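# Load each crate with a slip sheet and module

## Task

In every crate, lay one thin slip sheet flat on the crate floor and stand one small metal module on top of it, keeping the module's current up-side up. Afterwards, return every tool to the stand slot it came from, release it, and take the arm well away from all the tools. A tool still locked to the arm counts as part of the arm.

## Robot and tools

Robot: one arm ending in a tool changer. Its flat face takes interchangeable tools (grip50, grip85, cup) that hang in forks of a stand. tool_id tells which tool is on (or none). Occasional disturbances may nudge loose objects. Nothing may leave the table. Avoid drops, slips, slams, hard hits and strong pushes.

Frames. Results report end_effector_position (metres) and end_effector_quat_wxyz for the center of the changer face, in the scene frame: origin on the tabletop under the arm base, +z up, +y to the left when facing along +x. The printed position may be slightly off at long reach. The face's own z axis points away from the arm. Tool points, in mm along face x, y, z from the face center: grip50 grip point (0, -25, 180); grip85 grip point (0, 0, 173) when closed, 13 mm closer to the face when fully open; cup rim center (0, 0, 175). Both grippers close along face x.

execute_actions(actions): a list of actions run in sequence. Each action is a table of at most 15 rows, one row per 1/30 s step; fewer rows means the last row repeats to fill 15 steps. A row is 14 numbers, each in [-1, 1]: dx, dy, dz, rx, ry, rz, tool/lock, grip50_position, grip50_force_limit, grip50_speed, grip85_position, grip85_force_limit, grip85_speed, cup_suction. The first six are an offset (not a pose) from the face's measured pose at the start of that action (for a call's first action, the last pose reported), expressed in the face's own axes. Every row refers to that same start, not to the row before. Scale: 1.0 equals 0.6 m or 180 degrees; rx, ry, rz form a single rotation vector. Each step, the command is clipped to 70 mm and 16 degrees from the measured pose, and after the action the arm goes no further than the last clipped pose, so large offsets need follow-up actions. An empty list only returns state and images.

Tool fields: lock above 0 locks, below 0 unlocks, 0 keeps the last command; each takes about 1 s. grip50_position: +1 fully open (50 mm), pads touch near -0.65, -1 to grip. grip85_position: +1 fully open (85 mm), pads meet near -0.8, -1 to grip. Force limits go from 20 N at -1 up to 185 N (grip50) or 235 N (grip85) at +1; a fast close adds up to about 12 N, and grip85 may squeeze very thin items less. Speeds go from about 20 mm/s (-1) to 150 mm/s (+1). cup_suction above 0.01 is on, 0.01 or less vents; it persists between actions. A tool's fields act only while tool_id shows that tool and it is ready.

move(target, speed, blocking): target is one 14-number row as above; its first six are an offset from the pose in the latest result showing one, in face axes. The face follows a straight path of 0.5 to 10 s (cut off at 10 s), turning the short way. speed is in m/s, 0.002 to 0.5, default 0.25; turning is capped at twice that in rad/s. Real speed can exceed it, especially with a nearly straight arm. The path ignores obstacles; the arm is stiff, so aiming even slightly past a firm contact can fault. Lock acts until the move ends. Result adds a move: line: done, off_target, moving, held or fault, plus limits (paced = pose clipped; held = a check blocked steps, after which motion may jump fast) and the distance to target. blocking=false returns after 0.5 s; then use wait or stop before new rows or moves.

wait(seconds): 0 to 10, holds the last command; returns early if a move ends. stop(): brakes a running move (needs room). zoom_image(camera, region): region [x0, y0, x1, y1] in pixels, at most 504 by 504, on cam_head_left, cam_head_right or cam_wrist (each 896x504). finished_scene(scene): ends the current scene by number, irreversibly; the goal must hold.

Other result lines: pose unreachable means the clearance check altered or blocked the command (a mount under the base counts as arm). Hand target is where the controller is currently driving the face.

Taking a tool: put the face on the tool's plate within about 1 mm of center and 1 degree of angle, with face -y toward the fork's open side. When plate_near is 1, send lock +1 and wait for locked 1. Readings then show n/a during startup; a gripper closes and reopens by itself, dropping anything between its fingers. Then lift about 20 mm (between 10 and 30), slide at least 110 mm out along face -y, and only then rise. Returning is the reverse; when in_stand is 1, hold still, send lock -1, wait for unlocked 1. Off the stand, unlocking is refused (unlock_refused 1). Fork geometry: arms 40 to 70 mm either side of slot center along face x, front ends 45 mm toward the open side, tops 18 mm below a hung plate's face; stops are 10 mm tall; slots sit 180 mm apart. The changer is 63 mm wide; its contact block sticks out 46 mm on face -y (from 2 mm behind the face) and its lock motor 58 mm on +y (from 13 mm behind).

Gripping: send -1 and keep it; success shows object_status 2 (0 moving, 1 stopped while opening, 2 stopped while closing, 3 at target or pads met; 3 is possible with thin parts). Any position change of 0.01 or more resets status to 0; force or speed changes need a new position to apply. Fingers may re-close if grip weakens, except after gripping at force_limit -1. Openings: grip50 mm ≈ (250 - grip50_position_measured) × 0.202; grip85 counts 78 ≈ 60 mm, 130 ≈ 40 mm, 180 ≈ 20 mm, 230 pads meet.

Cup: seat the whole rim on a smooth flat face away from edges, holes and seams with suction on. cup_suction_measured 1 means full vacuum; near 0 means no seal. cup_part_present turns 1 at 0.50, back to 0 below 0.45. Vacuum pulls the part up to 12 mm closer. Release by setting down, suction off, rising 15 mm. Unlocking the cup drops what it holds; fast or off-center loads can tear free.

Faults: outside force of 144 N, or joint torque at its load limit (waist 316, shoulder 316, elbow 148, forearm roll 41.8, wrist pitch 41.8, wrist roll 41.8 N m, held weight included), halts the arm 10 s and skips the rest of the call. Sustained holding heats motors; MOTOR HOT warns before an OVER-TEMPERATURE FAULT. The arm keeps its last command while you compose replies.

Each tool is called after "Call:" by a JSON object that holds its "op" and its "data".

## Session

I'll start by looking at the scene.

Call:
{"op": "execute_actions", "data": {"actions": []}}

Scene clock: 0.00 s.
end_effector_position=(+0.7333, +0.4210, +0.2587) locked=0 unlocked=1 plate_near=0 in_stand=0 unlock_refused=0 tool_id=none grip50_position_measured=n/a grip50_object_status=n/a grip85_position_measured=n/a grip85_object_status=n/a cup_suction_measured=n/a cup_part_present=n/a end_effector_quat_wxyz=(+0.131, +0.634, +0.762, -0.026) end_effector_velocity=(-0.000, -0.000, +0.000) end_effector_angular_velocity=(-0.000, +0.000, -0.000)
Joint positions: [ 0.494  0.605  1.487 -0.328  1.034  0.531]
Joint velocities: [-0.    -0.001  0.001  0.     0.    -0.   ]
Joint torques (N m, as the joint torque sensors report them, + toward a larger angle): no reading
Hand target: +0.733, +0.421, +0.259; +0.131, +0.634, +0.762, -0.026

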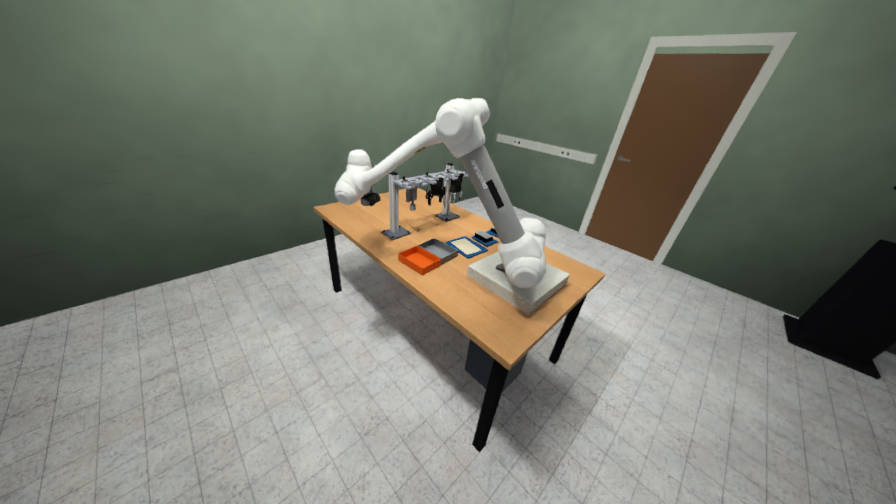

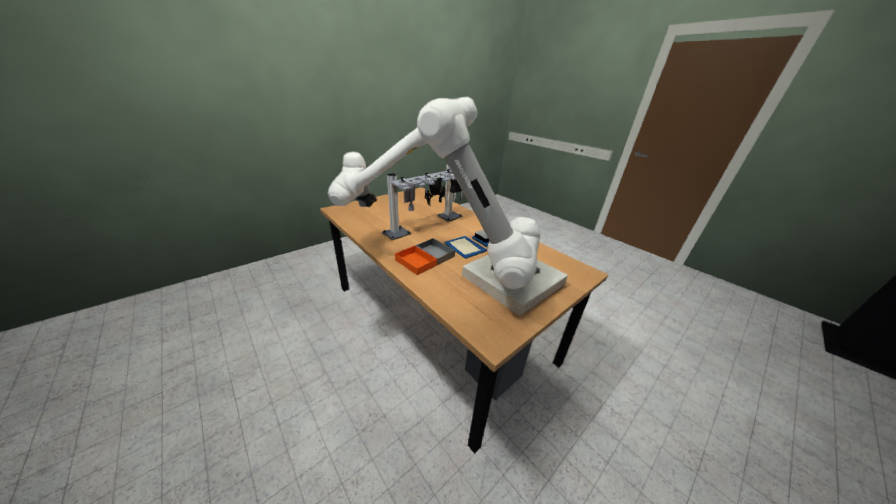

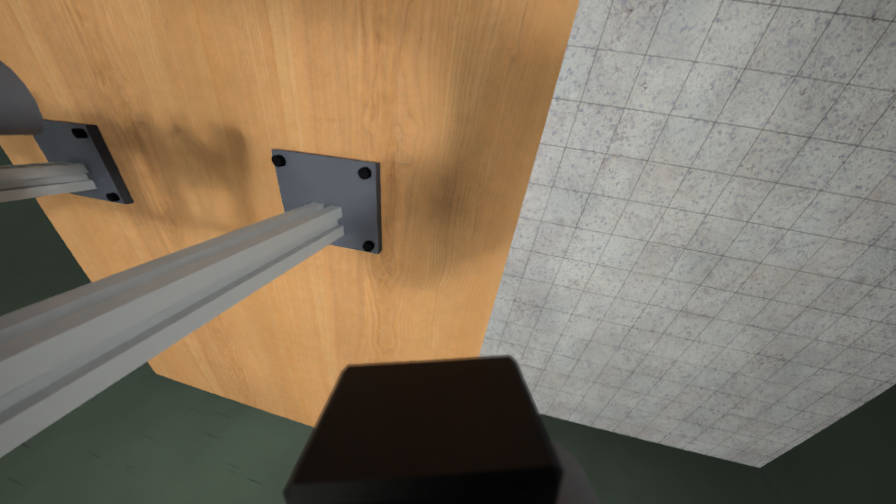

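Call:
{"op": "zoom_image", "data": {"camera": "cam_head_left", "region": [310, 140, 620, 330]}}

Call:
{"op": "zoom_image", "data": {"camera": "cam_head_right", "region": [310, 140, 620, 330]}}

Region (310, 140, 620, 330) of cam_head_left's 896x504 image, scaled by 1.626, with more detail than that image has; it fills the top 309 rows of this view, and the rest is white.

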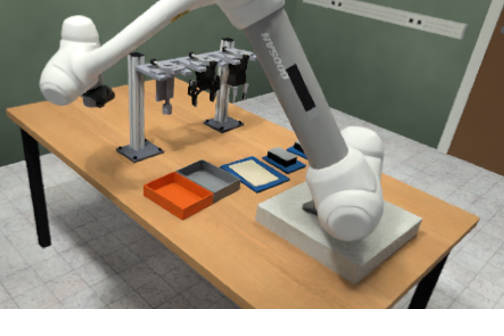

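Region (310, 140, 620, 330) of cam_head_right's 896x504 image, scaled by 1.626, with more detail than that image has; it fills the top 309 rows of this view, and the rest is white.

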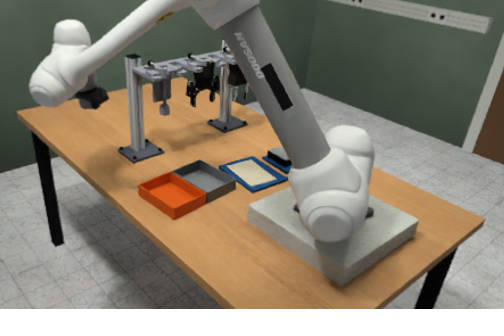

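Call:
{"op": "move", "data": {"target": [-0.0645, 0.0148, -0.4495, 0.0474, 0.0710, 0.0579, 0, 1, 0, 0, 1, 0, 0, 0], "speed": 0.3}}

Scene clock: 1.93 s.
end_effector_position=(+0.7028, +0.4412, +0.5289) locked=0 unlocked=1 plate_near=0 in_stand=0 unlock_refused=0 tool_id=none grip50_position_measured=n/a grip50_object_status=n/a grip85_position_measured=n/a grip85_object_status=n/a cup_suction_measured=n/a cup_part_present=n/a end_effector_quat_wxyz=(+0.000, +0.707, +0.707, +0.000) end_effector_velocity=(+0.001, +0.000, -0.001) end_effector_angular_velocity=(-0.001, +0.001, -0.000)
Joint positions: [ 0.478  0.452  1.207 -0.015  1.479  0.532]
Joint velocities: [ 0.     0.002 -0.001 -0.     0.     0.   ]
Joint torques (N m, as the joint torque sensors report them, + toward a larger angle): [  3.36 -95.71 -46.05   3.92   0.34  -0.47]
Hand target: +0.703, +0.441, +0.529; +0.000, +0.707, +0.707, +0.000
Off the commanded pose: 0.000 m, 0 deg.
move: done

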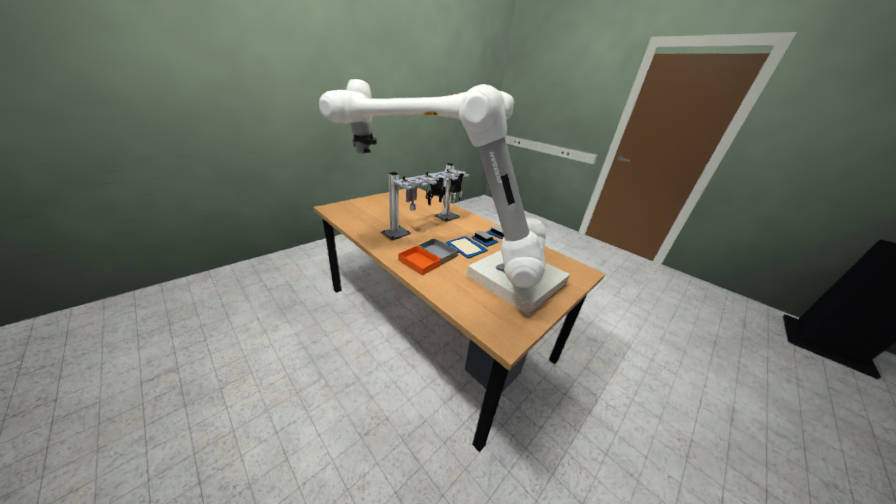

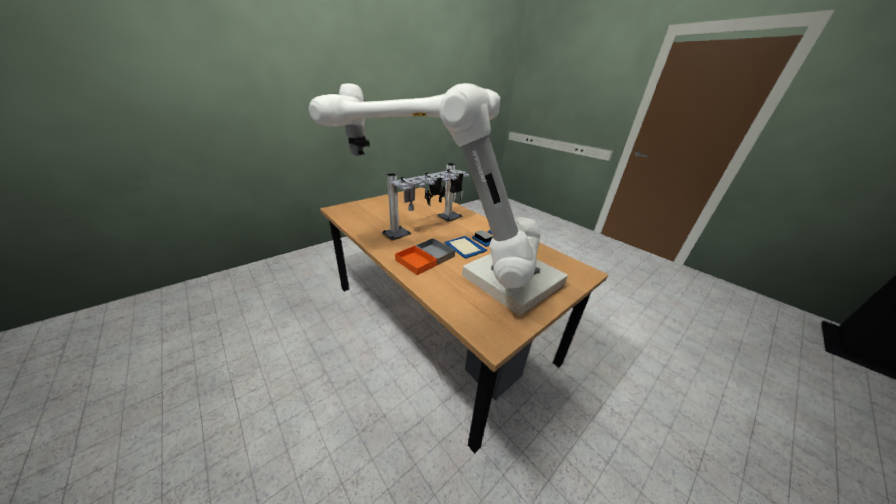

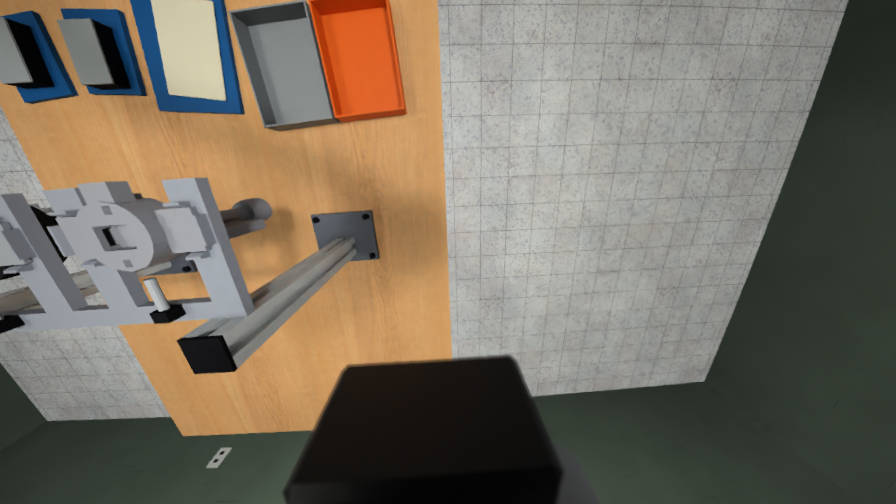

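Call:
{"op": "move", "data": {"target": [-0.6333, 0, 0, 0, 0, 0, 0, 1, 0, 0, 1, 0, 0, 0], "speed": 0.4}}

Scene clock: 3.80 s.
end_effector_position=(+0.7027, +0.0613, +0.5289) locked=0 unlocked=1 plate_near=0 in_stand=0 unlock_refused=0 tool_id=none grip50_position_measured=n/a grip50_object_status=n/a grip85_position_measured=n/a grip85_object_status=n/a cup_suction_measured=n/a cup_part_present=n/a end_effector_quat_wxyz=(+0.000, +0.707, +0.707, +0.001) end_effector_velocity=(-0.000, -0.001, -0.002) end_effector_angular_velocity=(-0.001, +0.004, -0.001)
Joint positions: [-0.004  0.239  1.492 -0.011  1.4    0.051]
Joint velocities: [-0.001  0.002  0.002 -0.001  0.001  0.   ]
Joint torques (N m, as the joint torque sensors report them, + toward a larger angle): [  3.87 -73.92 -45.36   3.92   0.39  -0.27]
Hand target: +0.703, +0.061, +0.529; +0.000, +0.707, +0.707, +0.001
Off the commanded pose: 0.000 m, 0 deg.
move: done

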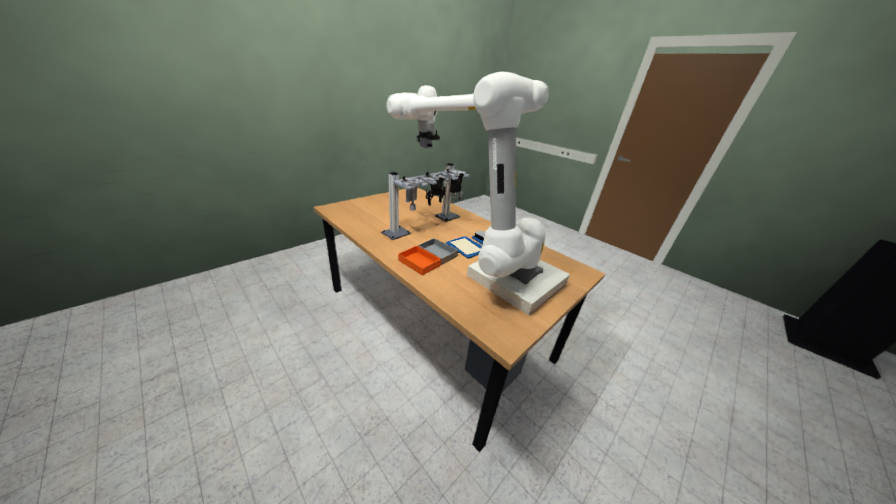

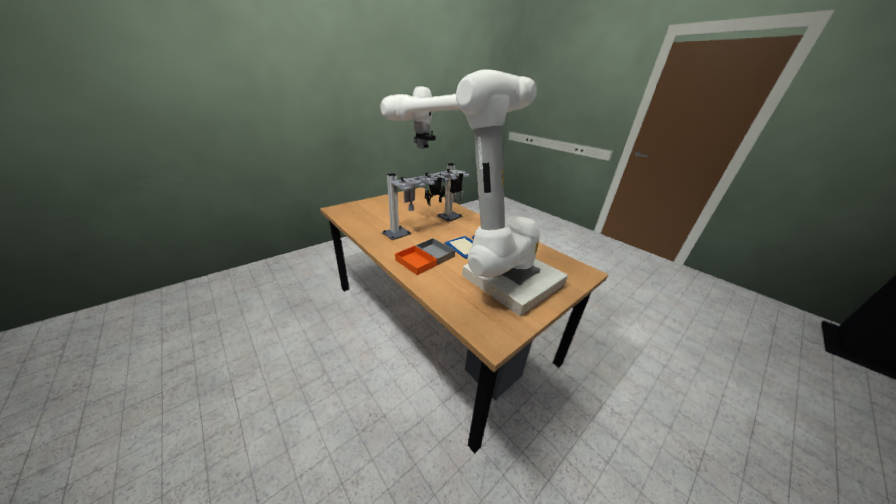

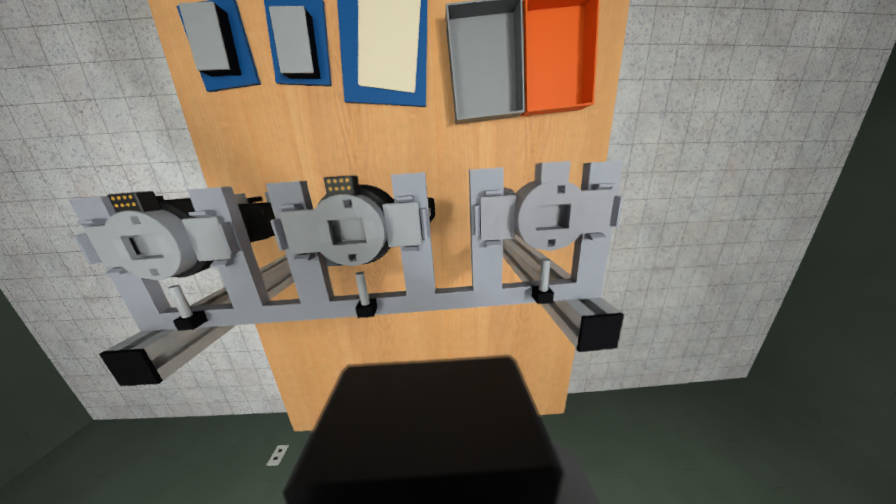

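Call:
{"op": "zoom_image", "data": {"camera": "cam_wrist", "region": [450, 140, 650, 340]}}

Call:
{"op": "zoom_image", "data": {"camera": "cam_wrist", "region": [250, 150, 450, 350]}}

Call:
{"op": "zoom_image", "data": {"camera": "cam_wrist", "region": [150, 0, 620, 140]}}

Region (450, 140, 650, 340) of cam_wrist's 896x504 image, scaled by 2.520, with more detail than that image has.

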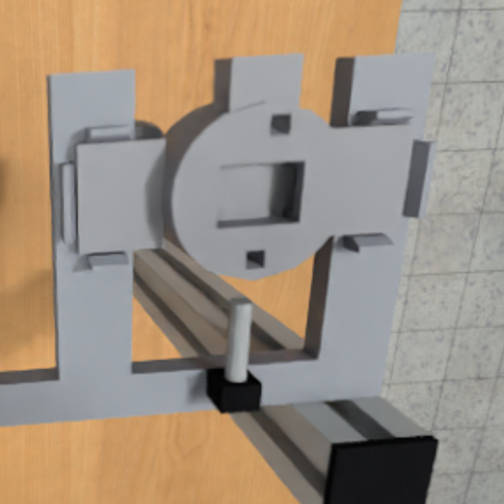

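Region (250, 150, 450, 350) of cam_wrist's 896x504 image, scaled by 2.520, with more detail than that image has.

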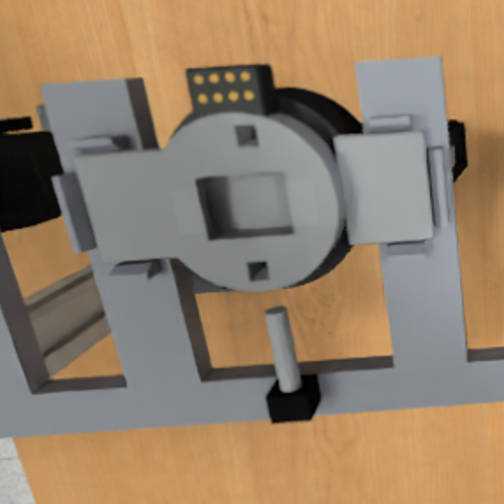

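Region (150, 0, 620, 140) of cam_wrist's 896x504 image, scaled by 1.072, with more detail than that image has; it fills the top 150 rows of this view, and the rest is white.

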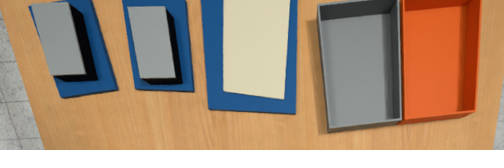

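Call:
{"op": "move", "data": {"target": [0.1533, -0.0467, 0.115, 0, 0, 0, 0, 1, 0, 0, 1, 0, 0, 0], "speed": 0.3}}

Scene clock: 5.43 s.
end_effector_position=(+0.6748, +0.1532, +0.4599) locked=0 unlocked=1 plate_near=0 in_stand=0 unlock_refused=0 tool_id=none grip50_position_measured=n/a grip50_object_status=n/a grip85_position_measured=n/a grip85_object_status=n/a cup_suction_measured=n/a cup_part_present=n/a end_effector_quat_wxyz=(+0.000, +0.707, +0.707, +0.001) end_effector_velocity=(-0.001, +0.000, -0.001) end_effector_angular_velocity=(-0.001, +0.002, +0.001)
Joint positions: [ 0.132  0.245  1.613 -0.013  1.274  0.188]
Joint velocities: [ 0.001  0.001  0.002 -0.001  0.     0.   ]
Joint torques (N m, as the joint torque sensors report them, + toward a larger angle): [  4.27 -73.9  -44.25   3.8    0.51  -0.34]
Hand target: +0.675, +0.153, +0.460; +0.000, +0.707, +0.707, +0.001
Off the commanded pose: 0.000 m, 0 deg.
move: done

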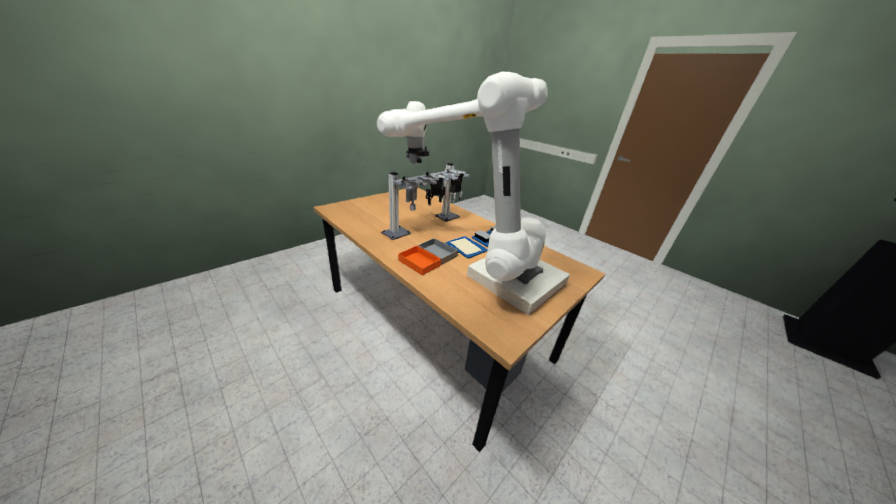

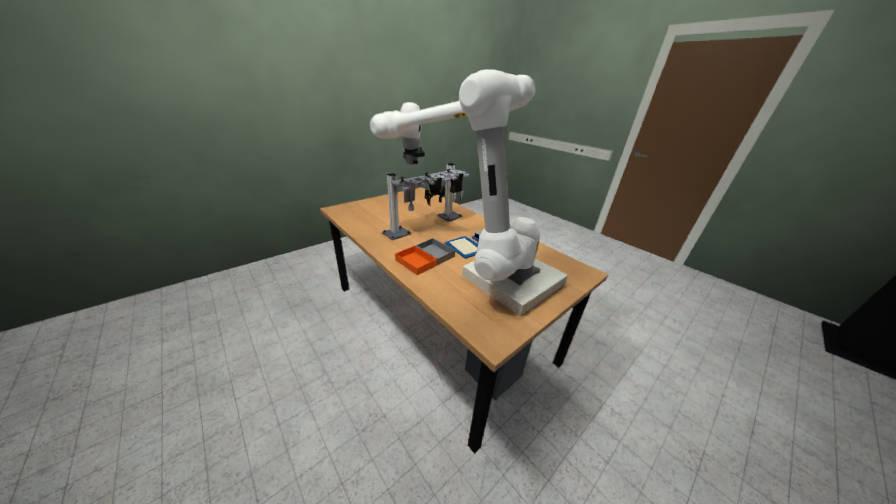

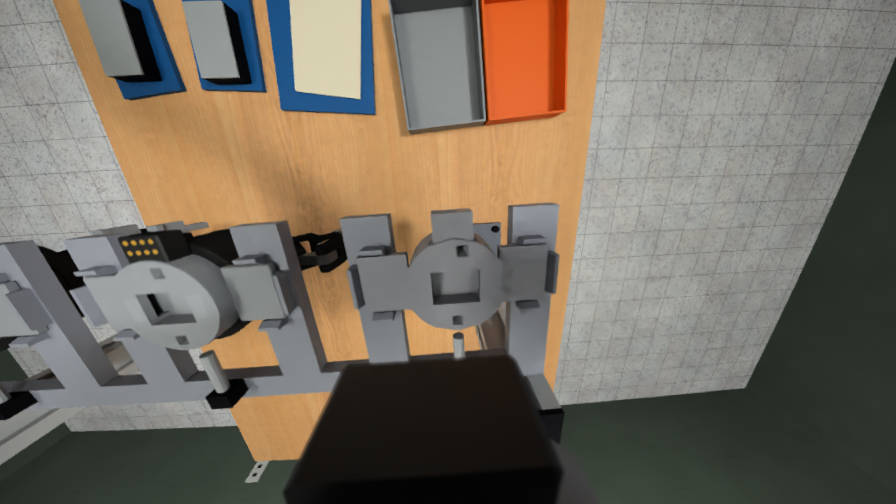

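Call:
{"op": "zoom_image", "data": {"camera": "cam_wrist", "region": [330, 190, 580, 380]}}

Call:
{"op": "zoom_image", "data": {"camera": "cam_wrist", "region": [270, 330, 620, 504]}}

Region (330, 190, 580, 380) of cam_wrist's 896x504 image, scaled by 2.016, with more detail than that image has; it fills the top 383 rows of this view, and the rest is white.

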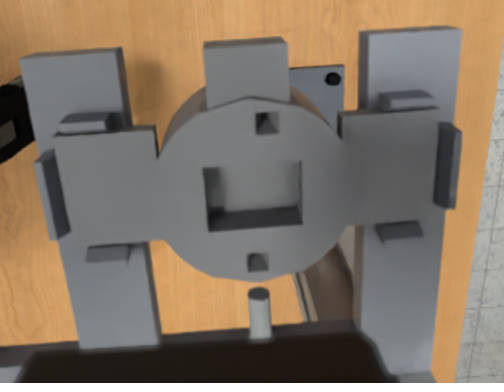

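Region (270, 330, 620, 504) of cam_wrist's 896x504 image, scaled by 1.440, with more detail than that image has; it fills the top 251 rows of this view, and the rest is white.

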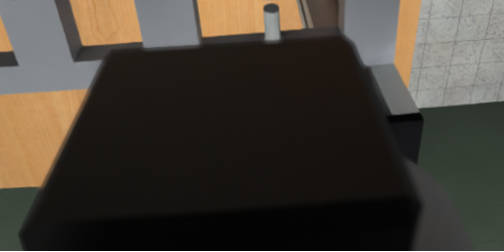

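Call:
{"op": "zoom_image", "data": {"camera": "cam_wrist", "region": [400, 200, 520, 340]}}

Region (400, 200, 520, 340) of cam_wrist's 896x504 image, scaled by 3.600, with more detail than that image has; it fills the left 432 columns of this view, and the rest is white.

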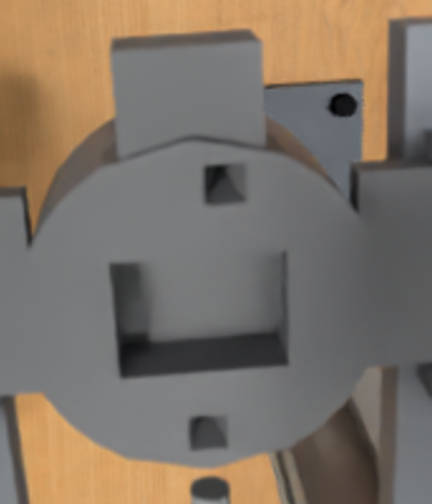

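Call:
{"op": "move", "data": {"target": [0, 0, 0.075, 0, 0, 0, 0, 1, 0, 0, 1, 0, 0, 0], "speed": 0.2}}

Scene clock: 7.83 s.
end_effector_position=(+0.6749, +0.1532, +0.4150) locked=0 unlocked=1 plate_near=0 in_stand=0 unlock_refused=0 tool_id=none grip50_position_measured=n/a grip50_object_status=n/a grip85_position_measured=n/a grip85_object_status=n/a cup_suction_measured=n/a cup_part_present=n/a end_effector_quat_wxyz=(+0.000, +0.707, +0.707, +0.001) end_effector_velocity=(-0.001, +0.000, -0.001) end_effector_angular_velocity=(+0.000, +0.003, -0.001)
Joint positions: [ 0.131  0.269  1.667 -0.013  1.197  0.189]
Joint velocities: [0.    0.    0.001 0.001 0.001 0.   ]
Joint torques (N m, as the joint torque sensors report them, + toward a larger angle): [  3.12 -75.74 -43.19   3.53   0.4   -0.31]
Hand target: +0.675, +0.153, +0.415; +0.000, +0.707, +0.707, +0.001
Off the commanded pose: 0.000 m, 0 deg.
move: done

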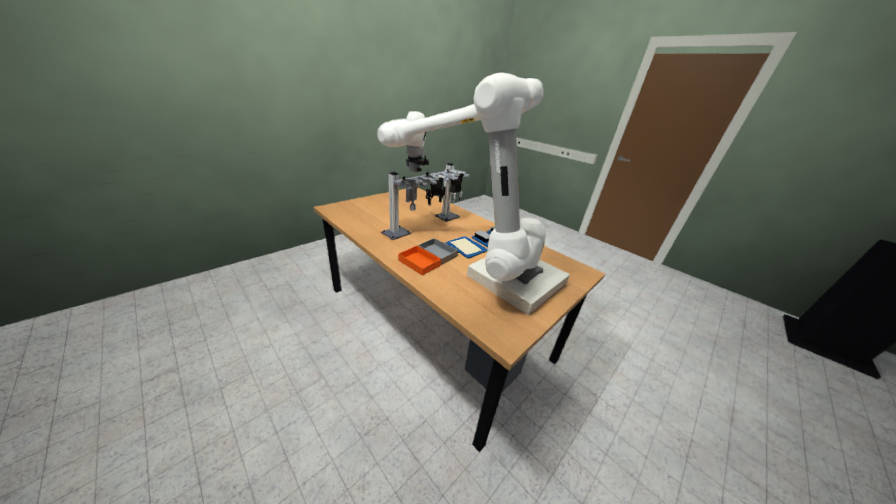

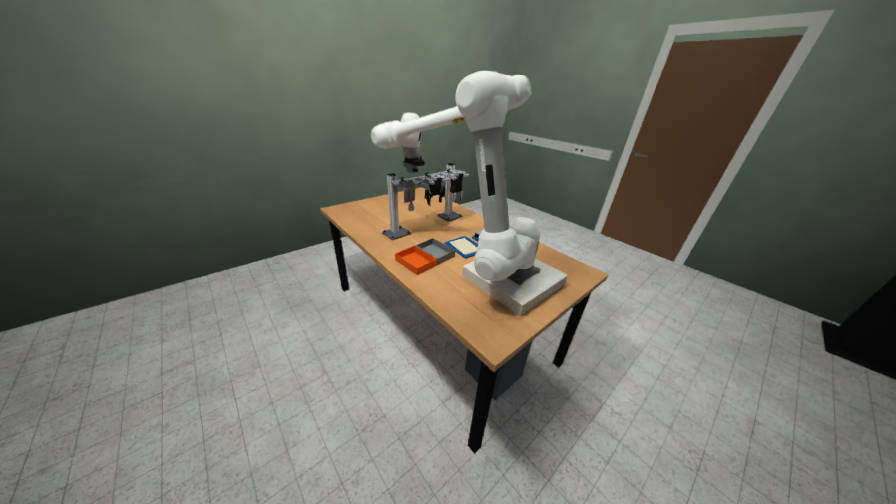

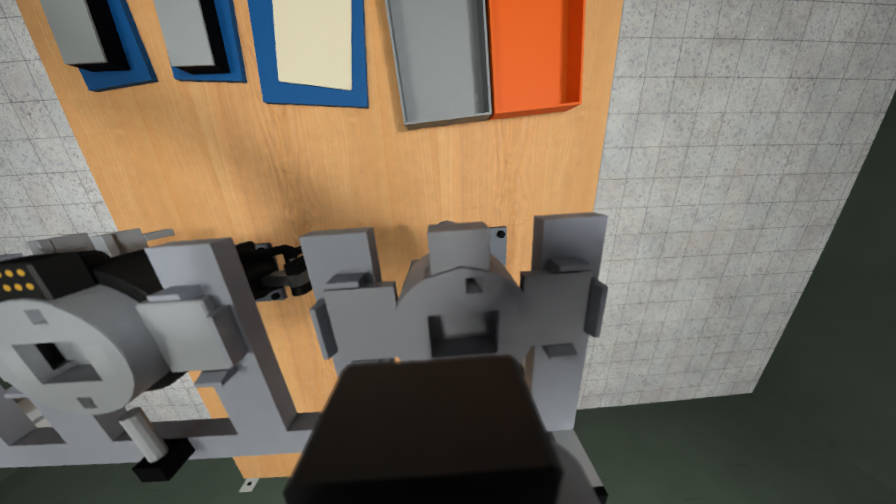

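Call:
{"op": "zoom_image", "data": {"camera": "cam_wrist", "region": [390, 210, 540, 370]}}

Call:
{"op": "zoom_image", "data": {"camera": "cam_wrist", "region": [290, 200, 620, 380]}}

Region (390, 210, 540, 370) of cam_wrist's 896x504 image, scaled by 3.150, with more detail than that image has; it fills the left 472 columns of this view, and the rest is white.

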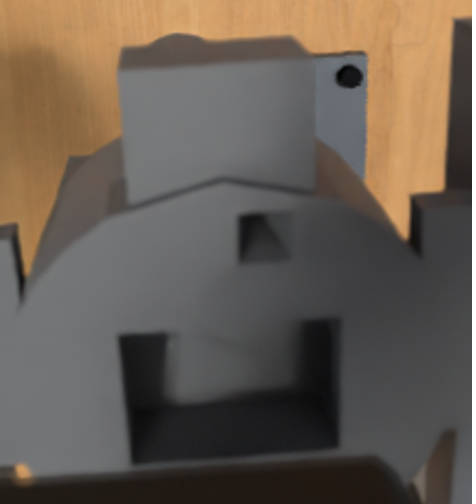

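Region (290, 200, 620, 380) of cam_wrist's 896x504 image, scaled by 1.527, with more detail than that image has; it fills the top 275 rows of this view, and the rest is white.

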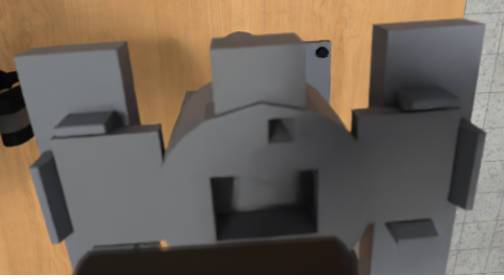

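Call:
{"op": "zoom_image", "data": {"camera": "cam_wrist", "region": [330, 330, 540, 400]}}

Call:
{"op": "zoom_image", "data": {"camera": "cam_wrist", "region": [290, 215, 410, 335]}}

Call:
{"op": "zoom_image", "data": {"camera": "cam_wrist", "region": [505, 200, 625, 320]}}

Region (330, 330, 540, 400) of cam_wrist's 896x504 image, scaled by 2.400, with more detail than that image has.

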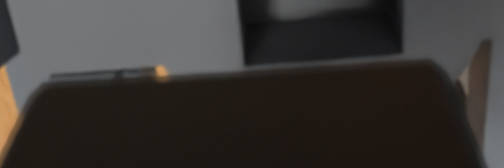

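Region (290, 215, 410, 335) of cam_wrist's 896x504 image, scaled by 4.200, with more detail than that image has.

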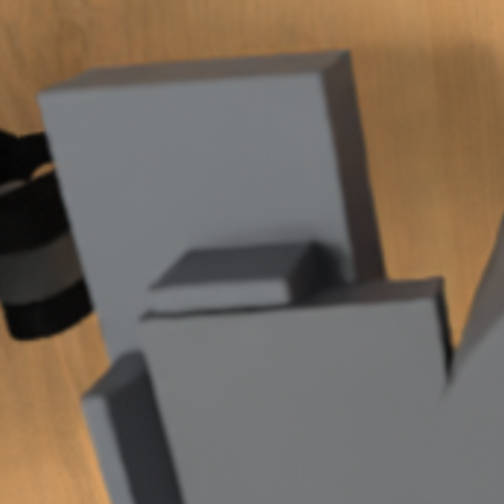

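Region (505, 200, 625, 320) of cam_wrist's 896x504 image, scaled by 4.200, with more detail than that image has.

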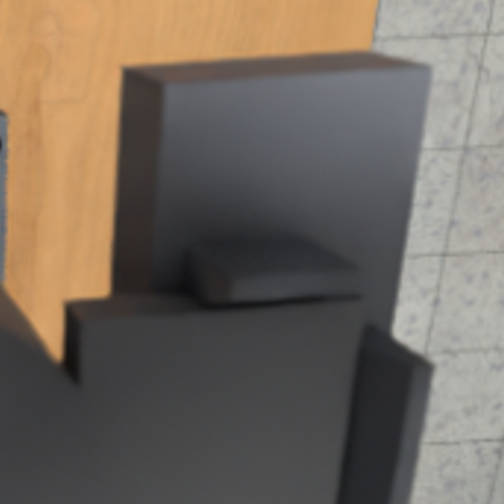

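Call:
{"op": "move", "data": {"target": [0.0173, -0.0075, -0.0267, 0, 0, -0.5067, 0, 1, 0, 0, 1, 0, 0, 0], "speed": 0.5}}

Scene clock: 28.00 s.
end_effector_position=(+0.6703, +0.1636, +0.4310) locked=0 unlocked=1 plate_near=0 in_stand=0 unlock_refused=0 tool_id=none grip50_position_measured=n/a grip50_object_status=n/a grip85_position_measured=n/a grip85_object_status=n/a cup_suction_measured=n/a cup_part_present=n/a end_effector_quat_wxyz=(+0.001, -0.010, +1.000, +0.000) end_effector_velocity=(+0.001, -0.000, -0.000) end_effector_angular_velocity=(-0.000, -0.002, +0.000)
Joint positions: [ 0.147  0.257  1.652 -0.013  1.223 -1.387]
Joint velocities: [-0.     0.001 -0.001 -0.001 -0.002 -0.   ]
Joint torques (N m, as the joint torque sensors report them, + toward a larger angle): [  3.67 -74.27 -43.22   3.55   0.41  -0.38]
Hand target: +0.670, +0.164, +0.431; +0.001, -0.010, +1.000, +0.000
Off the commanded pose: 0.000 m, 0 deg.
move: done

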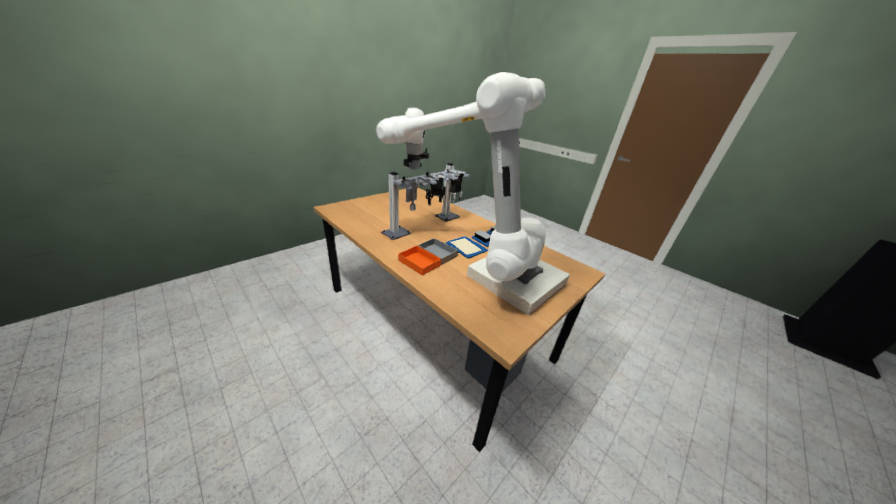

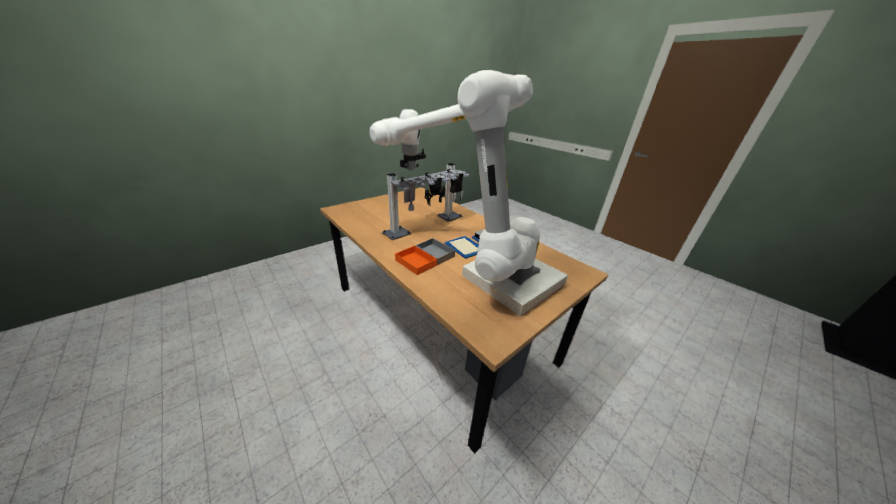

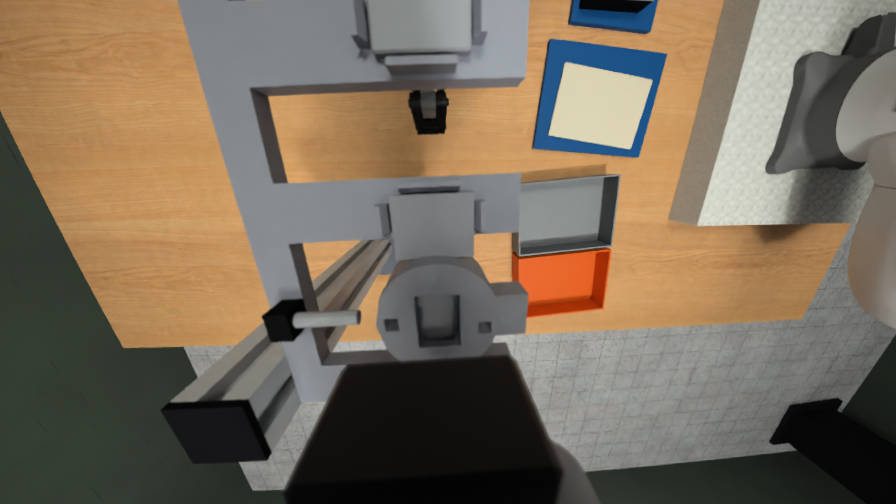

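Call:
{"op": "zoom_image", "data": {"camera": "cam_wrist", "region": [365, 240, 535, 370]}}

Call:
{"op": "zoom_image", "data": {"camera": "cam_wrist", "region": [500, 0, 760, 340]}}

Region (365, 240, 535, 370) of cam_wrist's 896x504 image, scaled by 2.965, with more detail than that image has; it fills the top 385 rows of this view, and the rest is white.

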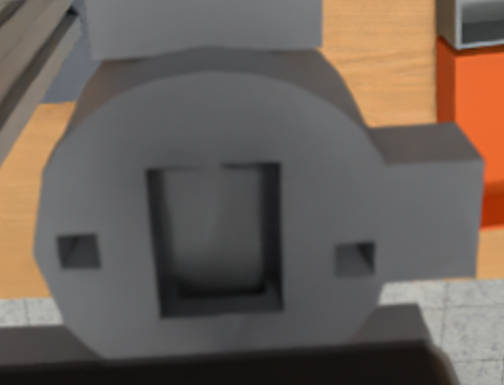

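Region (500, 0, 760, 340) of cam_wrist's 896x504 image, scaled by 1.482, with more detail than that image has; it fills the left 385 columns of this view, and the rest is white.

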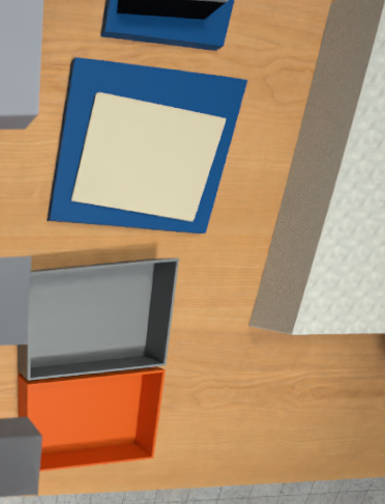

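Call:
{"op": "zoom_image", "data": {"camera": "cam_wrist", "region": [240, 70, 540, 260]}}

Region (240, 70, 540, 260) of cam_wrist's 896x504 image, scaled by 1.680, with more detail than that image has; it fills the top 319 rows of this view, and the rest is white.

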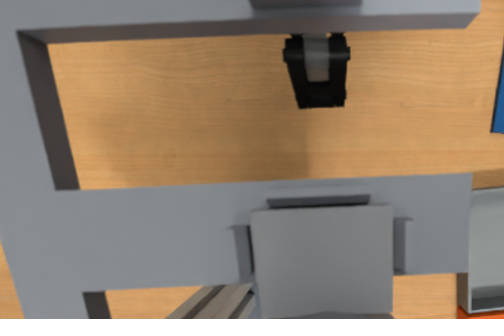

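Call:
{"op": "move", "data": {"target": [-0.00165, -0.00015, 0.08, 0, 0, 0.5011, 0, 1, 0, 0, 1, 0, 0, 0], "speed": 0.5}}

Scene clock: 31.07 s.
end_effector_position=(+0.6714, +0.1635, +0.3830) locked=0 unlocked=1 plate_near=0 in_stand=0 unlock_refused=0 tool_id=none grip50_position_measured=n/a grip50_object_status=n/a grip85_position_measured=n/a grip85_object_status=n/a cup_suction_measured=n/a cup_part_present=n/a end_effector_quat_wxyz=(+0.000, +0.701, +0.713, +0.001) end_effector_velocity=(+0.000, +0.000, -0.002) end_effector_angular_velocity=(-0.000, +0.002, -0.000)
Joint positions: [ 0.146  0.288  1.704 -0.014  1.141  0.187]
Joint velocities: [ 0.     0.002  0.     0.    -0.     0.   ]
Joint torques (N m, as the joint torque sensors report them, + toward a larger angle): [  5.04 -74.91 -42.23   3.72   0.35  -0.11]
Hand target: +0.671, +0.164, +0.383; +0.000, +0.701, +0.713, +0.001
Off the commanded pose: 0.000 m, 0 deg.
move: done

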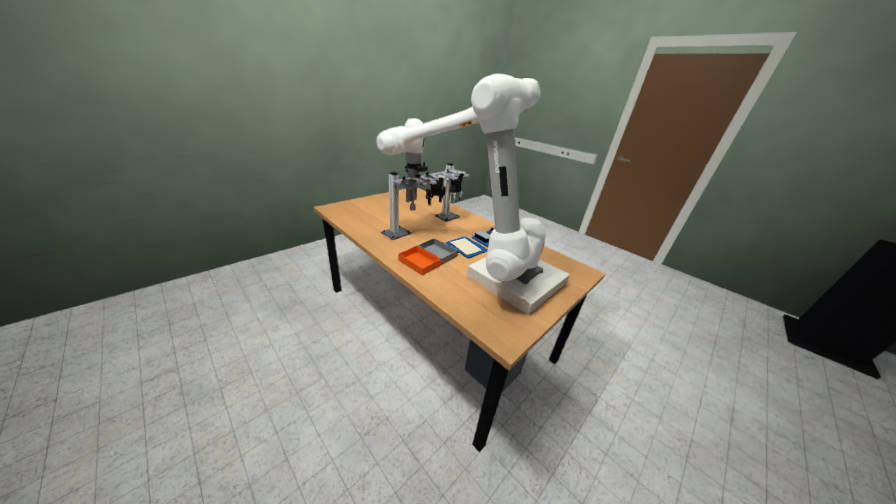

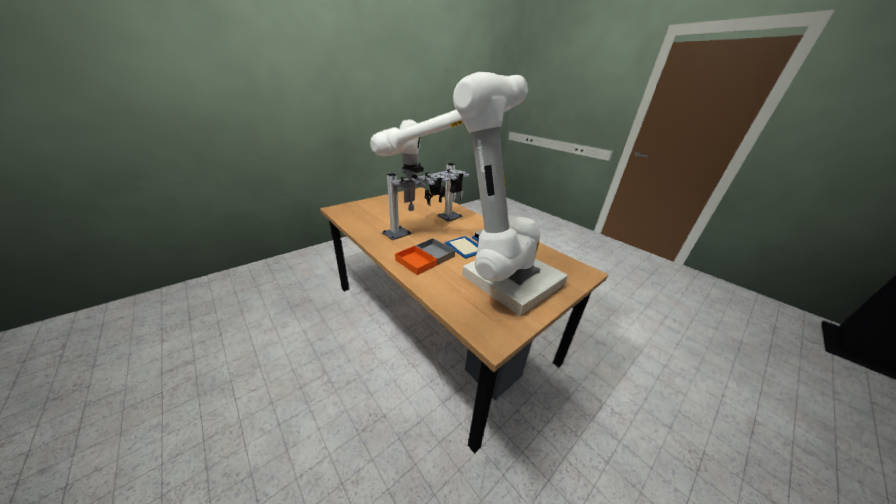

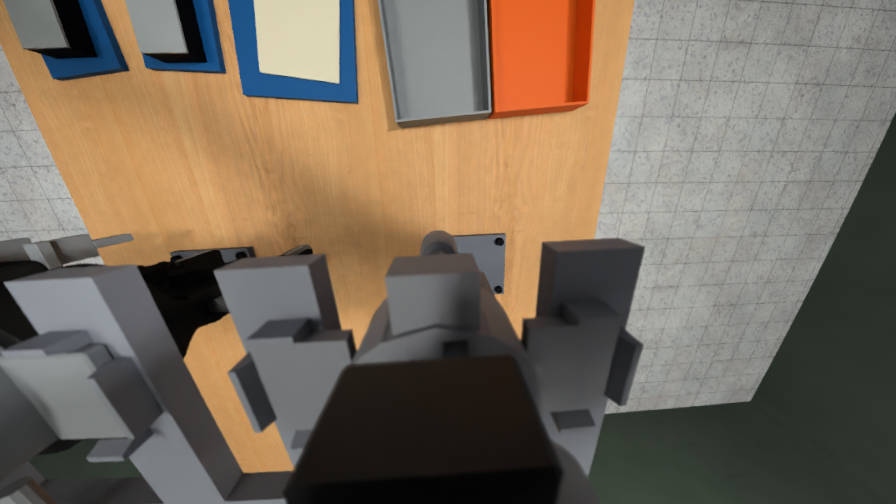

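Call:
{"op": "zoom_image", "data": {"camera": "cam_wrist", "region": [340, 220, 530, 380]}}

Call:
{"op": "zoom_image", "data": {"camera": "cam_wrist", "region": [200, 230, 360, 350]}}

Call:
{"op": "zoom_image", "data": {"camera": "cam_wrist", "region": [500, 220, 660, 340]}}

Region (340, 220, 530, 380) of cam_wrist's 896x504 image, scaled by 2.653, with more detail than that image has; it fills the top 424 rows of this view, and the rest is white.

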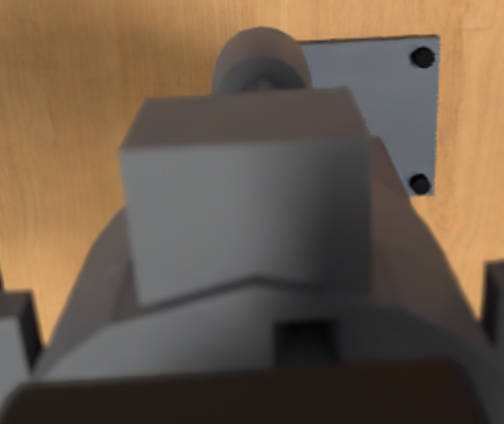

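Region (200, 230, 360, 350) of cam_wrist's 896x504 image, scaled by 3.150, with more detail than that image has; it fills the top 378 rows of this view, and the rest is white.

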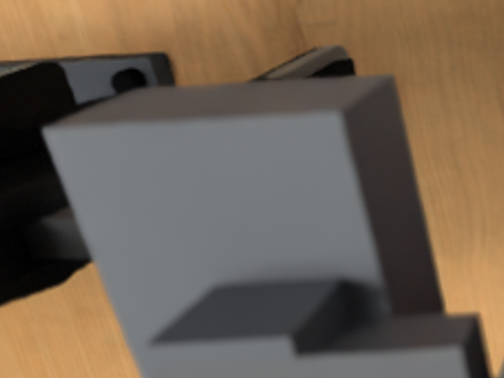

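Region (500, 220, 660, 340) of cam_wrist's 896x504 image, scaled by 3.150, with more detail than that image has; it fills the top 378 rows of this view, and the rest is white.

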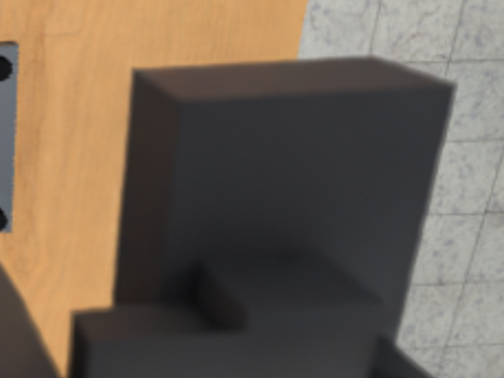

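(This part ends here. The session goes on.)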